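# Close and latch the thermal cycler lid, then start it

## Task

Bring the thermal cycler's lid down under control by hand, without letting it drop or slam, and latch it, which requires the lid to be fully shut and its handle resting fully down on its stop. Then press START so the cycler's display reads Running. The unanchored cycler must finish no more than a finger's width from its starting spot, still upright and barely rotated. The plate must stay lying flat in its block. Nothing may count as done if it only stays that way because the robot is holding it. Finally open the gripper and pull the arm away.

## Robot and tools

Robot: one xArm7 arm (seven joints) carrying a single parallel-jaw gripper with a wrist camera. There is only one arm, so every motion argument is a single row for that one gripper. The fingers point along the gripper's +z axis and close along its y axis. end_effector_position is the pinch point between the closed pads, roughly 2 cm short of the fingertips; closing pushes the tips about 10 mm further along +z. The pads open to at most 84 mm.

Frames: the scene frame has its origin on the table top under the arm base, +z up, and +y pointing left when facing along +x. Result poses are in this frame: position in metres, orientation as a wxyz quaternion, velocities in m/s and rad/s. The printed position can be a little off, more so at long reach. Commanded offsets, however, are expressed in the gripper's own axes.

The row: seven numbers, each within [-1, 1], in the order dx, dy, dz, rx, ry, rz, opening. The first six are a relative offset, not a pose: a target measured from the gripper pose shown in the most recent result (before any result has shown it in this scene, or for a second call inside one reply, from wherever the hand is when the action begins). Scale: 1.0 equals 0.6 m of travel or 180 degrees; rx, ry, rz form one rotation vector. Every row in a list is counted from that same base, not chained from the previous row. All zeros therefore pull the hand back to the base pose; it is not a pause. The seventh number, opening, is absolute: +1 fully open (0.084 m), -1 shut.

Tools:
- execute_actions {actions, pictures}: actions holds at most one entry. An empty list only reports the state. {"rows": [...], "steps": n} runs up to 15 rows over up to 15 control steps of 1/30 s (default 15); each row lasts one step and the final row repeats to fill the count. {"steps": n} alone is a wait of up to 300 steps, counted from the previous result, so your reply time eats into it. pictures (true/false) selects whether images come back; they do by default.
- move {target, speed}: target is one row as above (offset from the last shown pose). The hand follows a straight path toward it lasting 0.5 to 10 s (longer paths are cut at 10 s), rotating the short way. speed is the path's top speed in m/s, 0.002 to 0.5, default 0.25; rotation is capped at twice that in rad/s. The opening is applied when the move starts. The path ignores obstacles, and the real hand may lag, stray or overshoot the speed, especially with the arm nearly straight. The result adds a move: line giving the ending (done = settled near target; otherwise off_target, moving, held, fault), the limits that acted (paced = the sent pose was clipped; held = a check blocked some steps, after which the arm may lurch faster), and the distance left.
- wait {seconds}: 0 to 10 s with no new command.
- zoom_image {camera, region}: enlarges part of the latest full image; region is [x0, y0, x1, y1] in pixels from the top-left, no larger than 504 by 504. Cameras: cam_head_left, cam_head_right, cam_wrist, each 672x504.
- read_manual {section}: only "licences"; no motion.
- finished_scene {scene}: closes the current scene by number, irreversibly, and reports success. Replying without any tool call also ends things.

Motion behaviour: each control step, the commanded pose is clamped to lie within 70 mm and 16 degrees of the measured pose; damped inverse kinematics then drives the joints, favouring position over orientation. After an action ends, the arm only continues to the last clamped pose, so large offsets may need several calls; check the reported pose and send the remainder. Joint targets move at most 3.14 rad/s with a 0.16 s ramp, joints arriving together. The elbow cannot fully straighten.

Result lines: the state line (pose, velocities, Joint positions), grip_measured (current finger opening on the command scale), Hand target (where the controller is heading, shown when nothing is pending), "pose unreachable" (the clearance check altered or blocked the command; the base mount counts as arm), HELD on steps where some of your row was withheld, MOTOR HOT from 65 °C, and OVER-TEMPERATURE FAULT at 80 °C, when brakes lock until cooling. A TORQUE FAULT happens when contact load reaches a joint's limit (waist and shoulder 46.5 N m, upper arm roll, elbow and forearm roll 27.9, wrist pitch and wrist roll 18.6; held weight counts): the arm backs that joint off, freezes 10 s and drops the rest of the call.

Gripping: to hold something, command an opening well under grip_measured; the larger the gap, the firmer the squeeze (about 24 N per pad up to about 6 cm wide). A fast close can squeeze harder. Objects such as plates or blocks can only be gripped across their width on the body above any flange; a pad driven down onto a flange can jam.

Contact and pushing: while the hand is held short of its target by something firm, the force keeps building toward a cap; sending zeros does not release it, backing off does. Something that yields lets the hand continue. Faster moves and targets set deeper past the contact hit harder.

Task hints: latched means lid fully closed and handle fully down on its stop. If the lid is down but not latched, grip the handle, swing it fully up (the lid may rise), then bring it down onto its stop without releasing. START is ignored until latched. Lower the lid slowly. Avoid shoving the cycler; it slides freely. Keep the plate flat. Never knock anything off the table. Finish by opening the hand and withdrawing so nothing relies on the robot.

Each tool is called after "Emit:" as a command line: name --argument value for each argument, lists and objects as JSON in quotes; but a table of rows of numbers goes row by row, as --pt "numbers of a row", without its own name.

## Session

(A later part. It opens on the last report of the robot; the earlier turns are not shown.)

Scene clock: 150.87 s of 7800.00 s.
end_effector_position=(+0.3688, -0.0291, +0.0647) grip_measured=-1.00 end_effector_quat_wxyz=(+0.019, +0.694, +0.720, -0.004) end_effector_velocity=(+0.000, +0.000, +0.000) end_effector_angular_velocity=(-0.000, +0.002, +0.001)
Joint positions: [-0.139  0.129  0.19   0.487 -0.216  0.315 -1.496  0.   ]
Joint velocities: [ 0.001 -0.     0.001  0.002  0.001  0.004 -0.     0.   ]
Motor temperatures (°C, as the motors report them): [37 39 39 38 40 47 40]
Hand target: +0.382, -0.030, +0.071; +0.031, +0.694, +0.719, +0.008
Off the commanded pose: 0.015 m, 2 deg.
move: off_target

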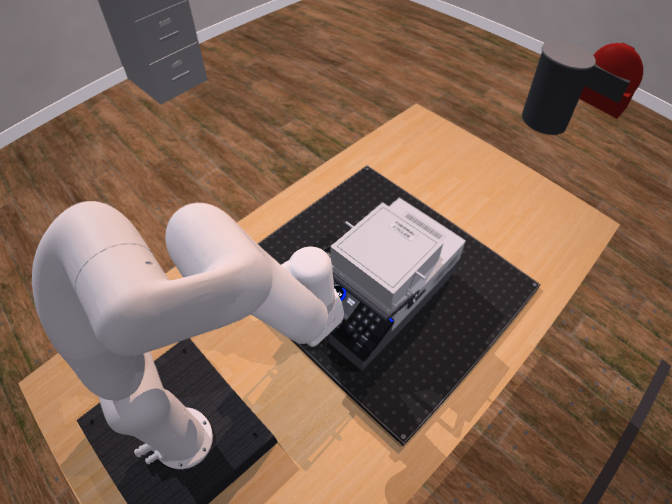

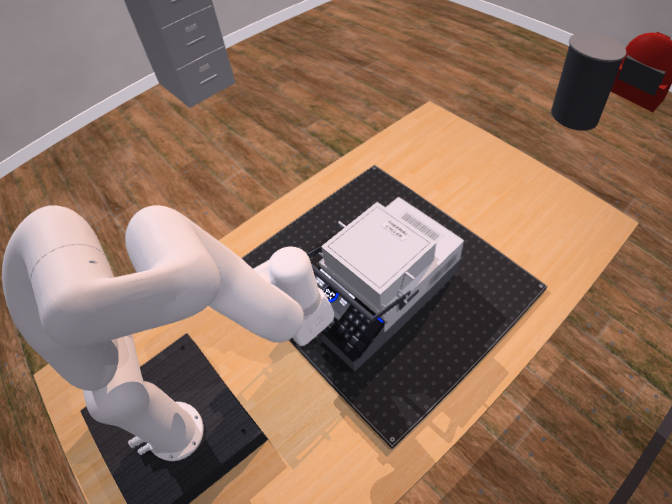

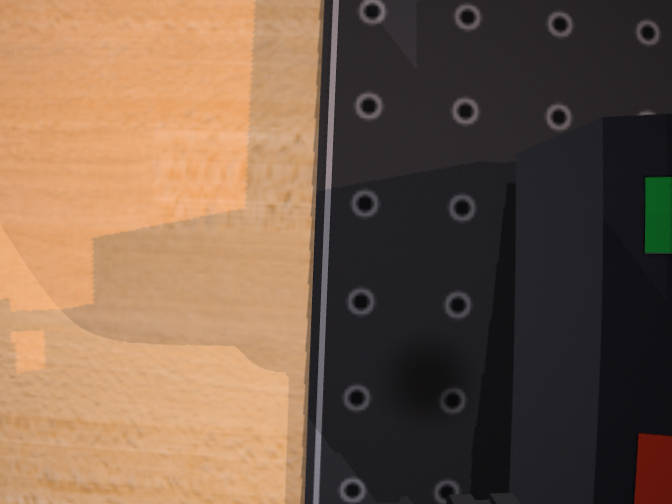

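Emit:
move --target '[0,-0.03,-0.01,0,0,0,-1]' --speed 0.05

Emit:
move --target '[0.1,-0.03,-0.35,0,0,0,-1]'

Emit:
zoom_image --camera "cam_head_left" --region '[290,130,510,370]'

Scene clock: 153.83 s of 7800.00 s.
end_effector_position=(+0.3511, -0.0296, +0.0705) grip_measured=-1.00 end_effector_quat_wxyz=(+0.020, +0.694, +0.720, -0.003) end_effector_velocity=(-0.002, +0.000, -0.001) end_effector_angular_velocity=(+0.001, +0.005, -0.001)
Joint positions: [-0.148  0.064  0.2    0.423 -0.18   0.312 -1.528  0.   ]
Joint velocities: [-0.    -0.001 -0.    -0.004  0.003  0.001 -0.002  0.   ]
Motor temperatures (°C, as the motors report them): [37 39 39 39 40 48 40]
Hand target: +0.351, -0.030, +0.070; +0.019, +0.694, +0.720, -0.004
Off the commanded pose: 0.000 m, 0 deg.
move: done

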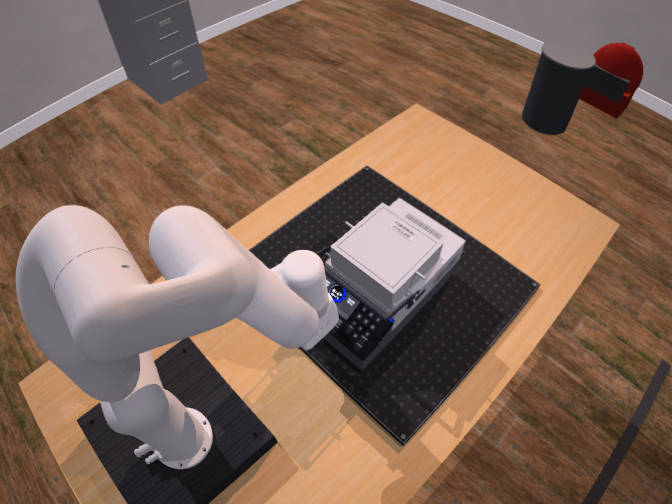

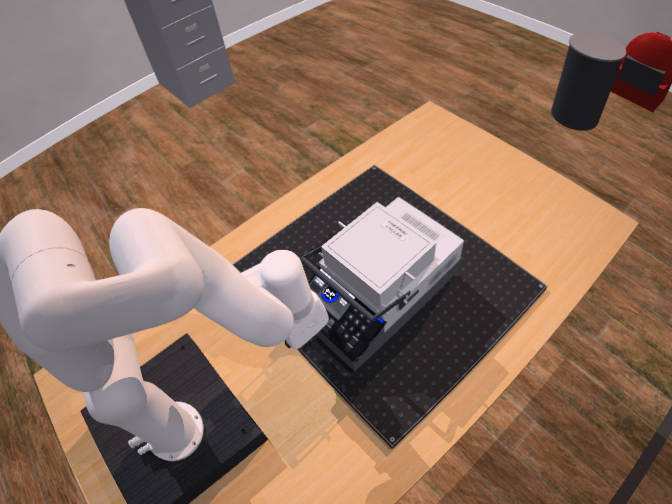

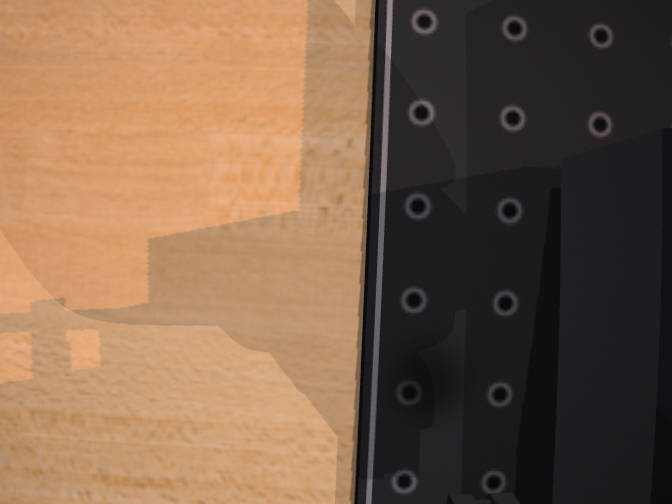

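Scene clock: 155.30 s of 7800.00 s.
end_effector_position=(+0.3262, +0.0373, +0.2776) grip_measured=-1.00 end_effector_quat_wxyz=(+0.019, +0.693, +0.720, -0.003) end_effector_velocity=(+0.000, +0.001, +0.003) end_effector_angular_velocity=(+0.001, -0.002, +0.001)
Joint positions: [ 0.002 -0.561  0.265  0.59   0.102  1.093 -1.565  0.   ]
Joint velocities: [ 0.002 -0.004  0.001  0.006  0.002  0.007  0.001  0.   ]
Motor temperatures (°C, as the motors report them): [37 39 39 39 40 48 40]
Hand target: +0.326, +0.037, +0.278; +0.019, +0.693, +0.720, -0.003
Off the commanded pose: 0.001 m, 0 deg.
move: done

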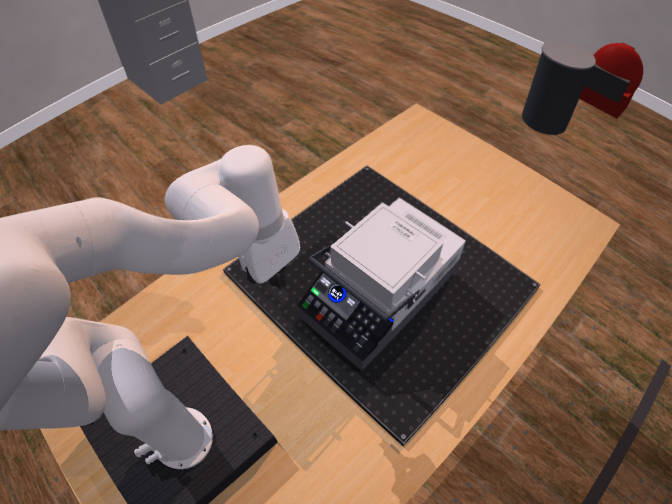

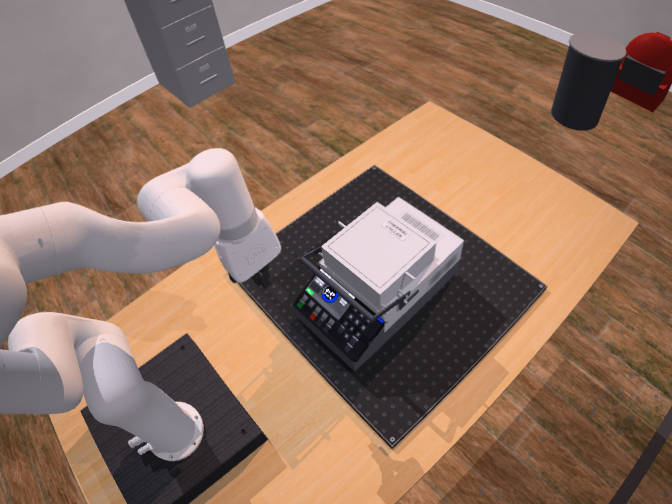

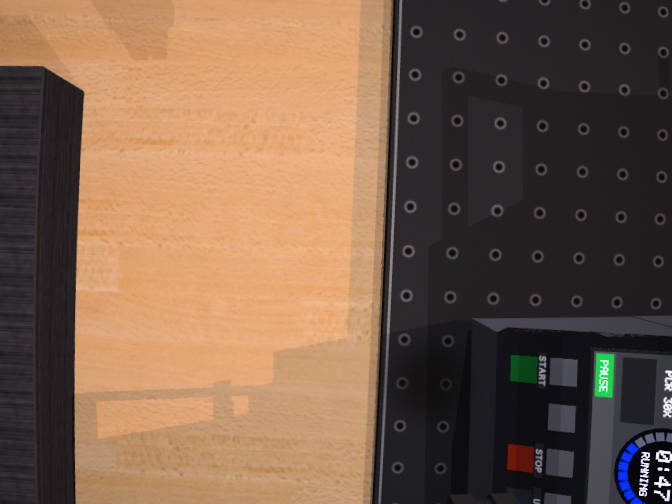

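Region (290, 130, 510, 370) of cam_head_left's 672x504 image, scaled by 2.100, with more detail than that image has; it fills the left 462 columns of this view, and the rest is white.

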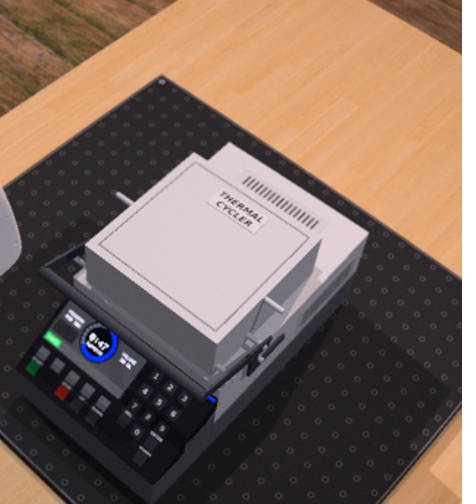

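Emit:
move --target '[-0.11,0.02,0.2,0,0,0.5,-1]'

Emit:
move --target '[0,0,0.185,0,0.015,0,-1]' --speed 0.1

Scene clock: 161.50 s of 7800.00 s.
end_effector_position=(+0.3432, -0.0326, +0.1603) grip_measured=-1.00 end_effector_quat_wxyz=(+0.016, +1.000, +0.019, +0.011) end_effector_velocity=(-0.000, -0.000, -0.001) end_effector_angular_velocity=(-0.001, +0.001, -0.008)
Joint positions: [-0.399 -0.302  0.491  0.436  0.16   0.658 -0.227  0.   ]
Joint velocities: [-0.003  0.003  0.003 -0.001 -0.003 -0.002  0.01   0.   ]
Motor temperatures (°C, as the motors report them): [37 39 38 38 40 47 40]
Hand target: +0.343, -0.033, +0.160; +0.016, +1.000, +0.019, +0.011
Off the commanded pose: 0.001 m, 0 deg.
move: done

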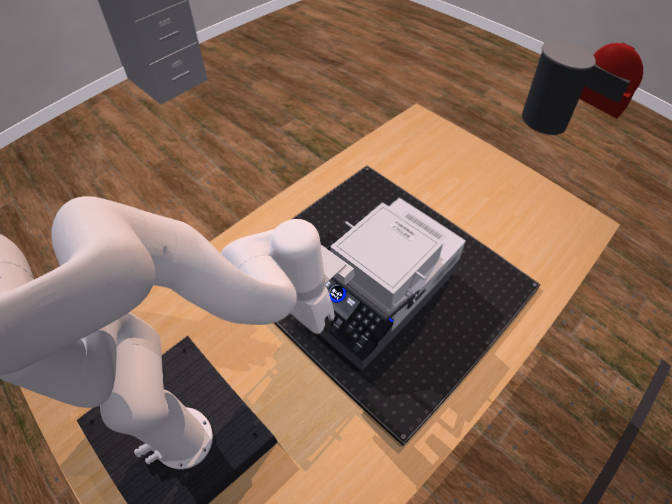

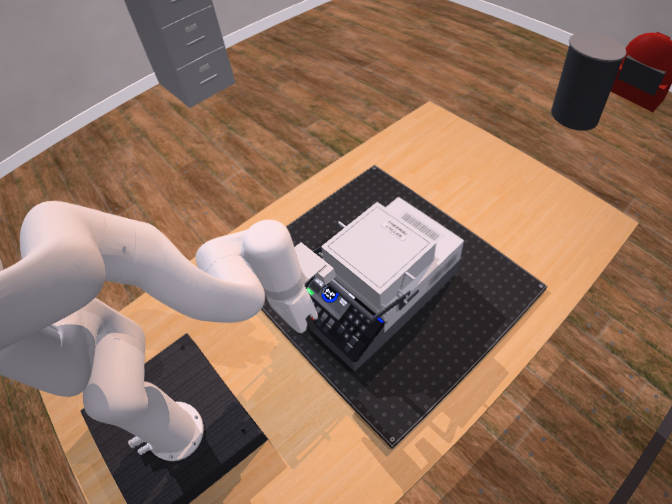

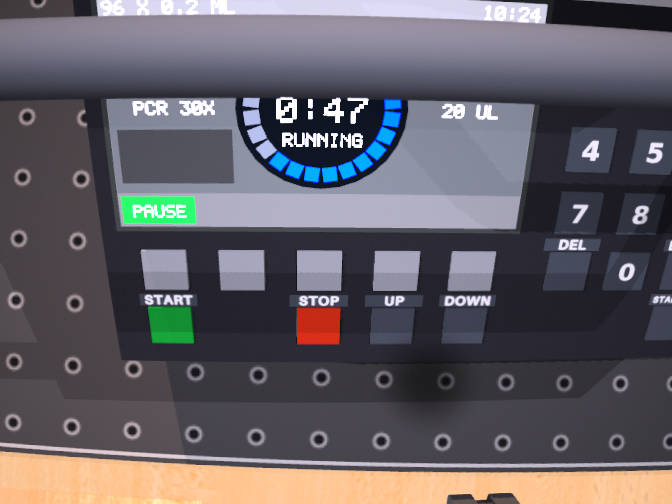

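Scene clock: 163.20 s of 7800.00 s.
end_effector_position=(+0.3456, -0.0366, +0.0494) grip_measured=-1.00 end_effector_quat_wxyz=(+0.015, +0.999, +0.019, +0.035) end_effector_velocity=(-0.000, -0.001, -0.001) end_effector_angular_velocity=(-0.014, -0.003, -0.005)
Joint positions: [-0.428  0.147  0.383  0.392 -0.477  0.173  0.235  0.   ]
Joint velocities: [ 0.036  0.004 -0.041  0.002 -0.069 -0.004  0.066  0.   ]
Motor temperatures (°C, as the motors report them): [37 38 38 38 40 47 40]
Hand target: +0.346, -0.037, +0.049; +0.016, +0.999, +0.019, +0.035
Off the commanded pose: 0.000 m, 0 deg.
move: done

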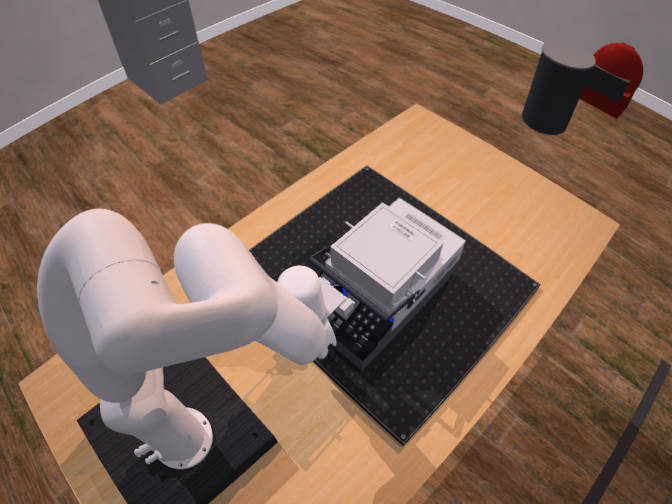

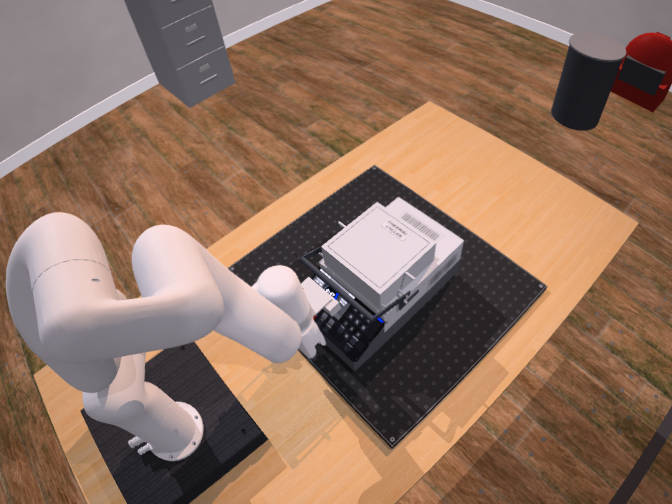

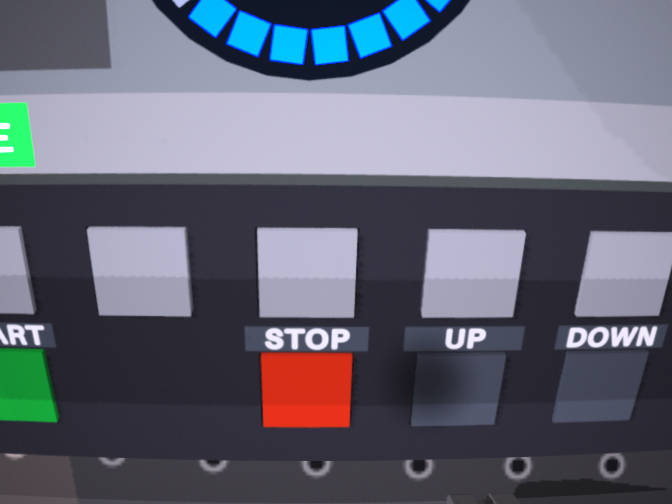

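Emit:
move --target '[0.05,0,0,0,0,0,-1]' --speed 0.012

Scene clock: 166.83 s of 7800.00 s.
end_effector_position=(+0.3685, -0.0341, +0.0482) grip_measured=-1.00 end_effector_quat_wxyz=(+0.014, +0.999, +0.018, +0.028) end_effector_velocity=(+0.000, -0.000, +0.000) end_effector_angular_velocity=(-0.001, -0.000, -0.001)
Joint positions: [-0.407  0.204  0.386  0.48  -0.473  0.226  0.247  0.   ]
Joint velocities: [ 0.001  0.    -0.     0.001 -0.002  0.001  0.003  0.   ]
Motor temperatures (°C, as the motors report them): [37 38 38 38 40 47 40]
Hand target: +0.375, -0.035, +0.051; +0.015, +0.999, +0.019, +0.035
Off the commanded pose: 0.008 m, 1 deg.
move: off_target

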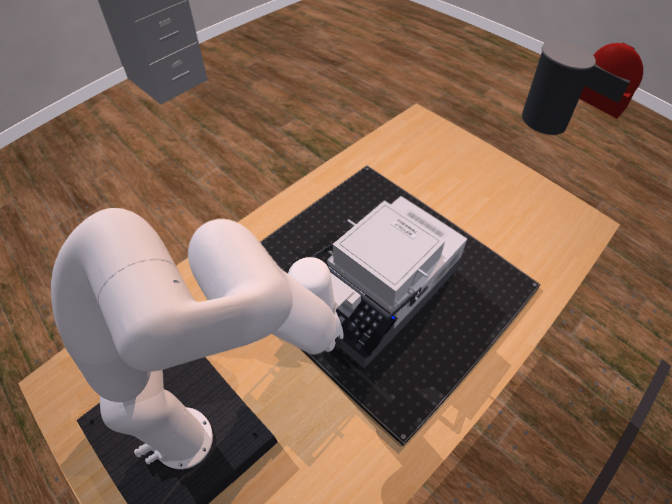

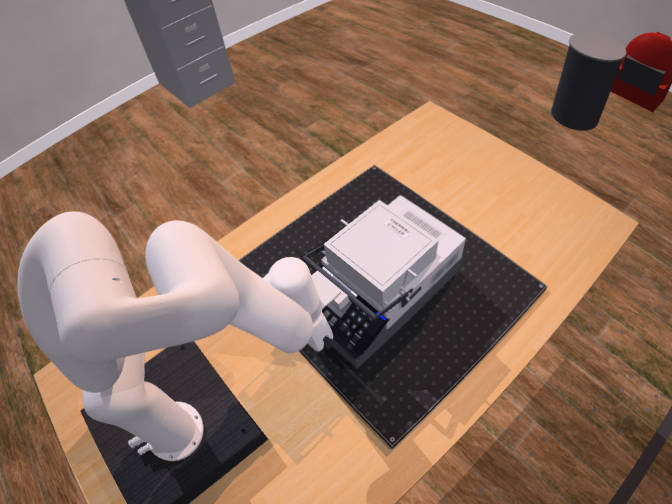

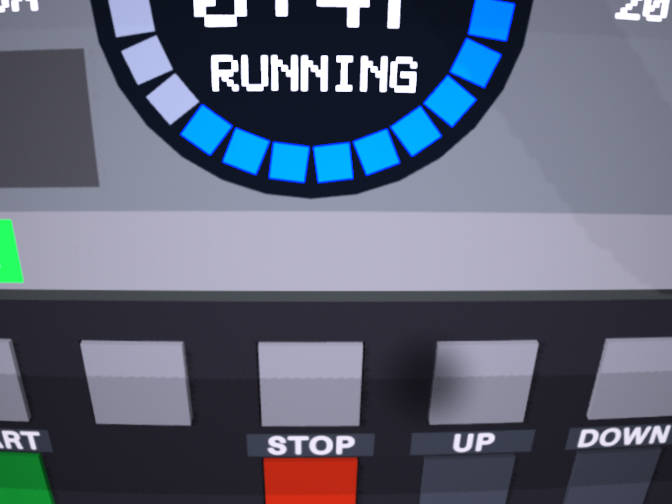

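It moved back about halfway, so I'm retreating and checking the position.

Emit:
move --target '[-0.04,0,-0.005,0,0,0,-1]' --speed 0.06

Emit:
move --target '[-0.03,-0.1,-0.38,0,0,0,-1]'

Emit:
zoom_image --camera "cam_head_left" --region '[290,130,510,370]'

Scene clock: 169.20 s of 7800.00 s.
end_effector_position=(+0.3448, -0.0349, +0.0500) grip_measured=-1.00 end_effector_quat_wxyz=(+0.014, +0.999, +0.018, +0.028) end_effector_velocity=(-0.002, +0.000, -0.001) end_effector_angular_velocity=(+0.002, +0.003, +0.000)
Joint positions: [-0.438  0.144  0.405  0.396 -0.443  0.192  0.215  0.   ]
Joint velocities: [-0.004 -0.003  0.004 -0.006  0.007 -0.001 -0.007  0.   ]
Motor temperatures (°C, as the motors report them): [37 39 38 38 40 47 40]
Hand target: +0.344, -0.035, +0.050; +0.014, +0.999, +0.018, +0.028
Off the commanded pose: 0.000 m, 0 deg.
move: done

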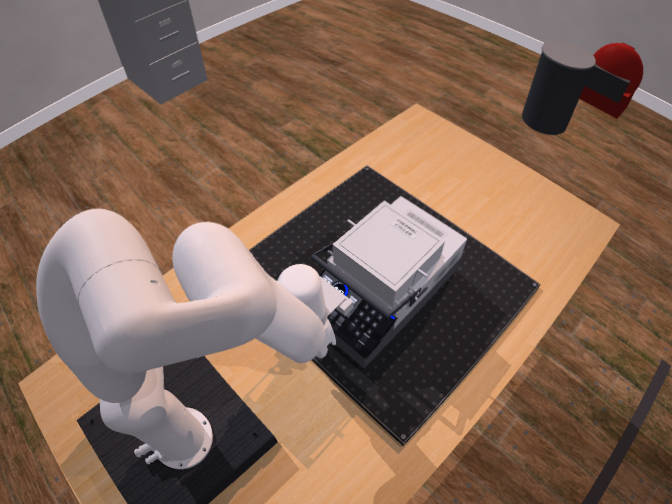

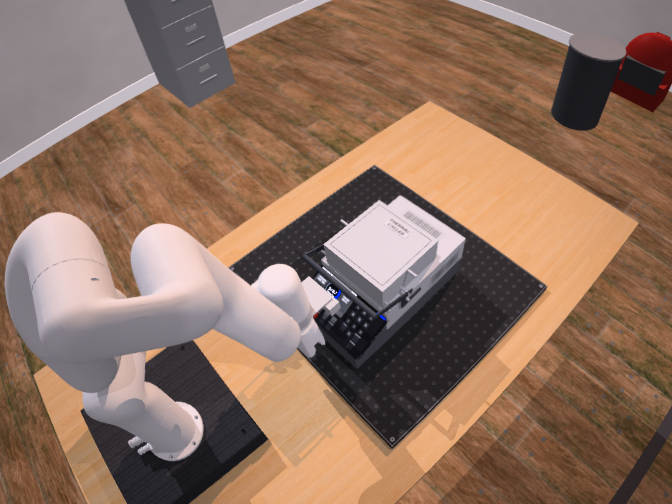

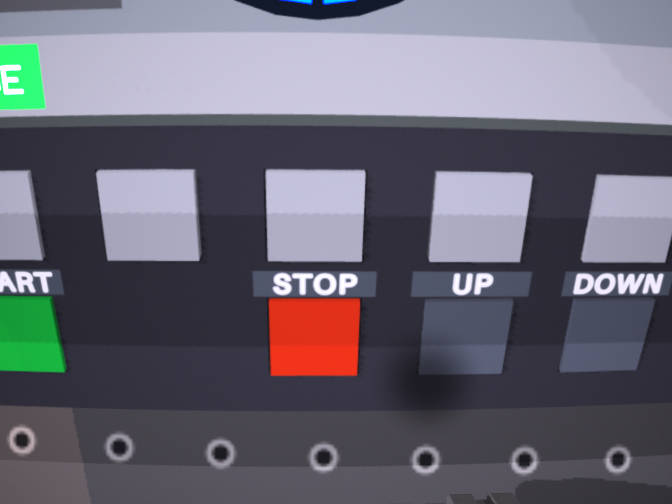

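Scene clock: 170.77 s of 7800.00 s.
end_effector_position=(+0.3119, +0.0313, +0.2745) grip_measured=-1.00 end_effector_quat_wxyz=(+0.013, +0.999, +0.019, +0.028) end_effector_velocity=(+0.000, +0.001, +0.003) end_effector_angular_velocity=(+0.000, -0.004, +0.000)
Joint positions: [-0.192 -0.692  0.42   0.518  0.251  1.094 -0.138  0.   ]
Joint velocities: [ 0.001 -0.006 -0.002  0.005  0.     0.008 -0.     0.   ]
Motor temperatures (°C, as the motors report them): [37 38 38 38 40 47 40]
Hand target: +0.312, +0.031, +0.275; +0.014, +0.999, +0.019, +0.028
Off the commanded pose: 0.001 m, 0 deg.
move: done

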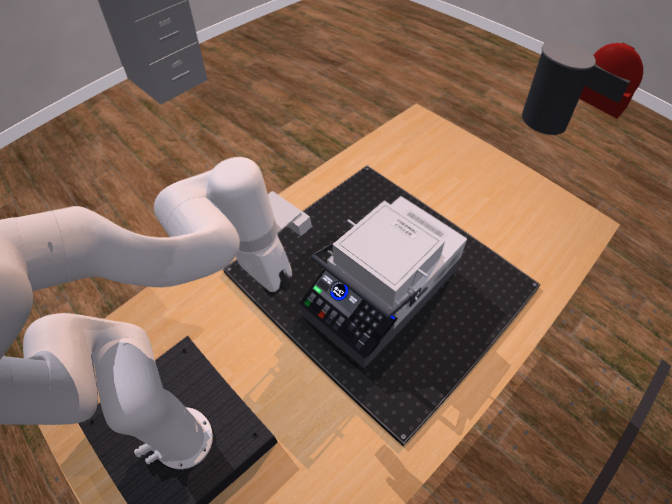

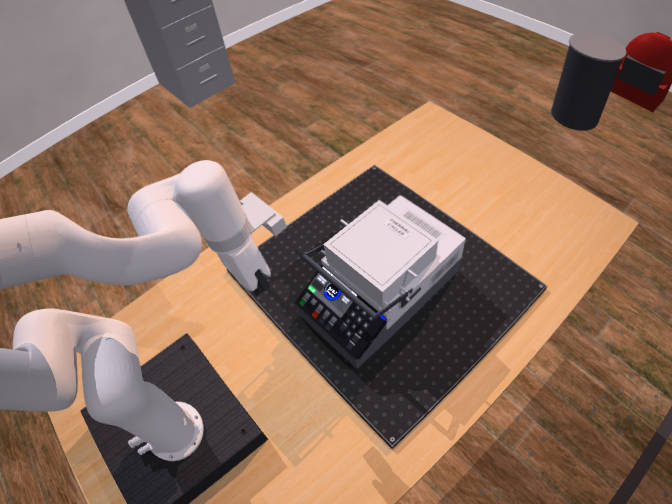

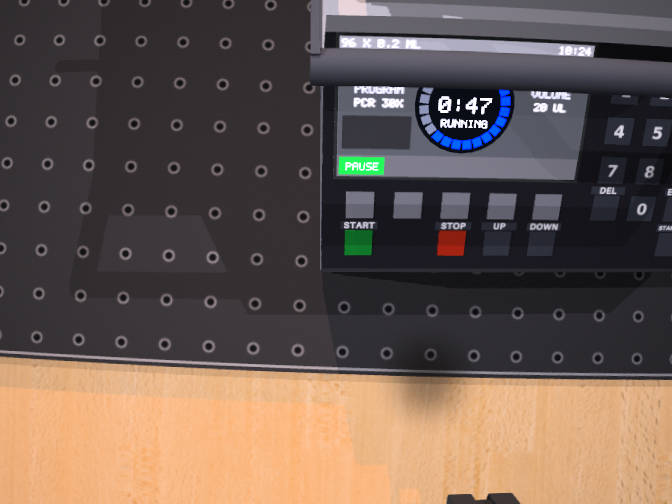

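Region (290, 130, 510, 370) of cam_head_left's 672x504 image, scaled by 2.100, with more detail than that image has; it fills the left 462 columns of this view, and the rest is white.

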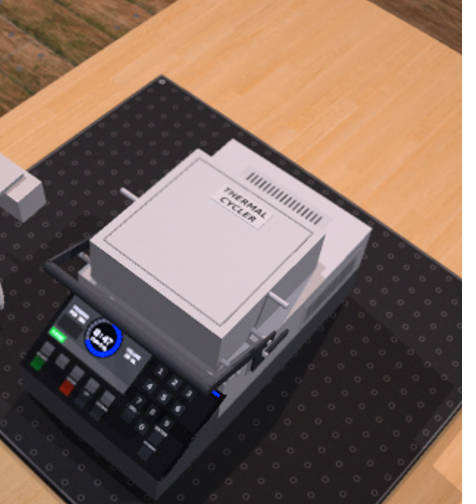

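Emit:
finished_scene --scene 1

The scene is finished: the task was done.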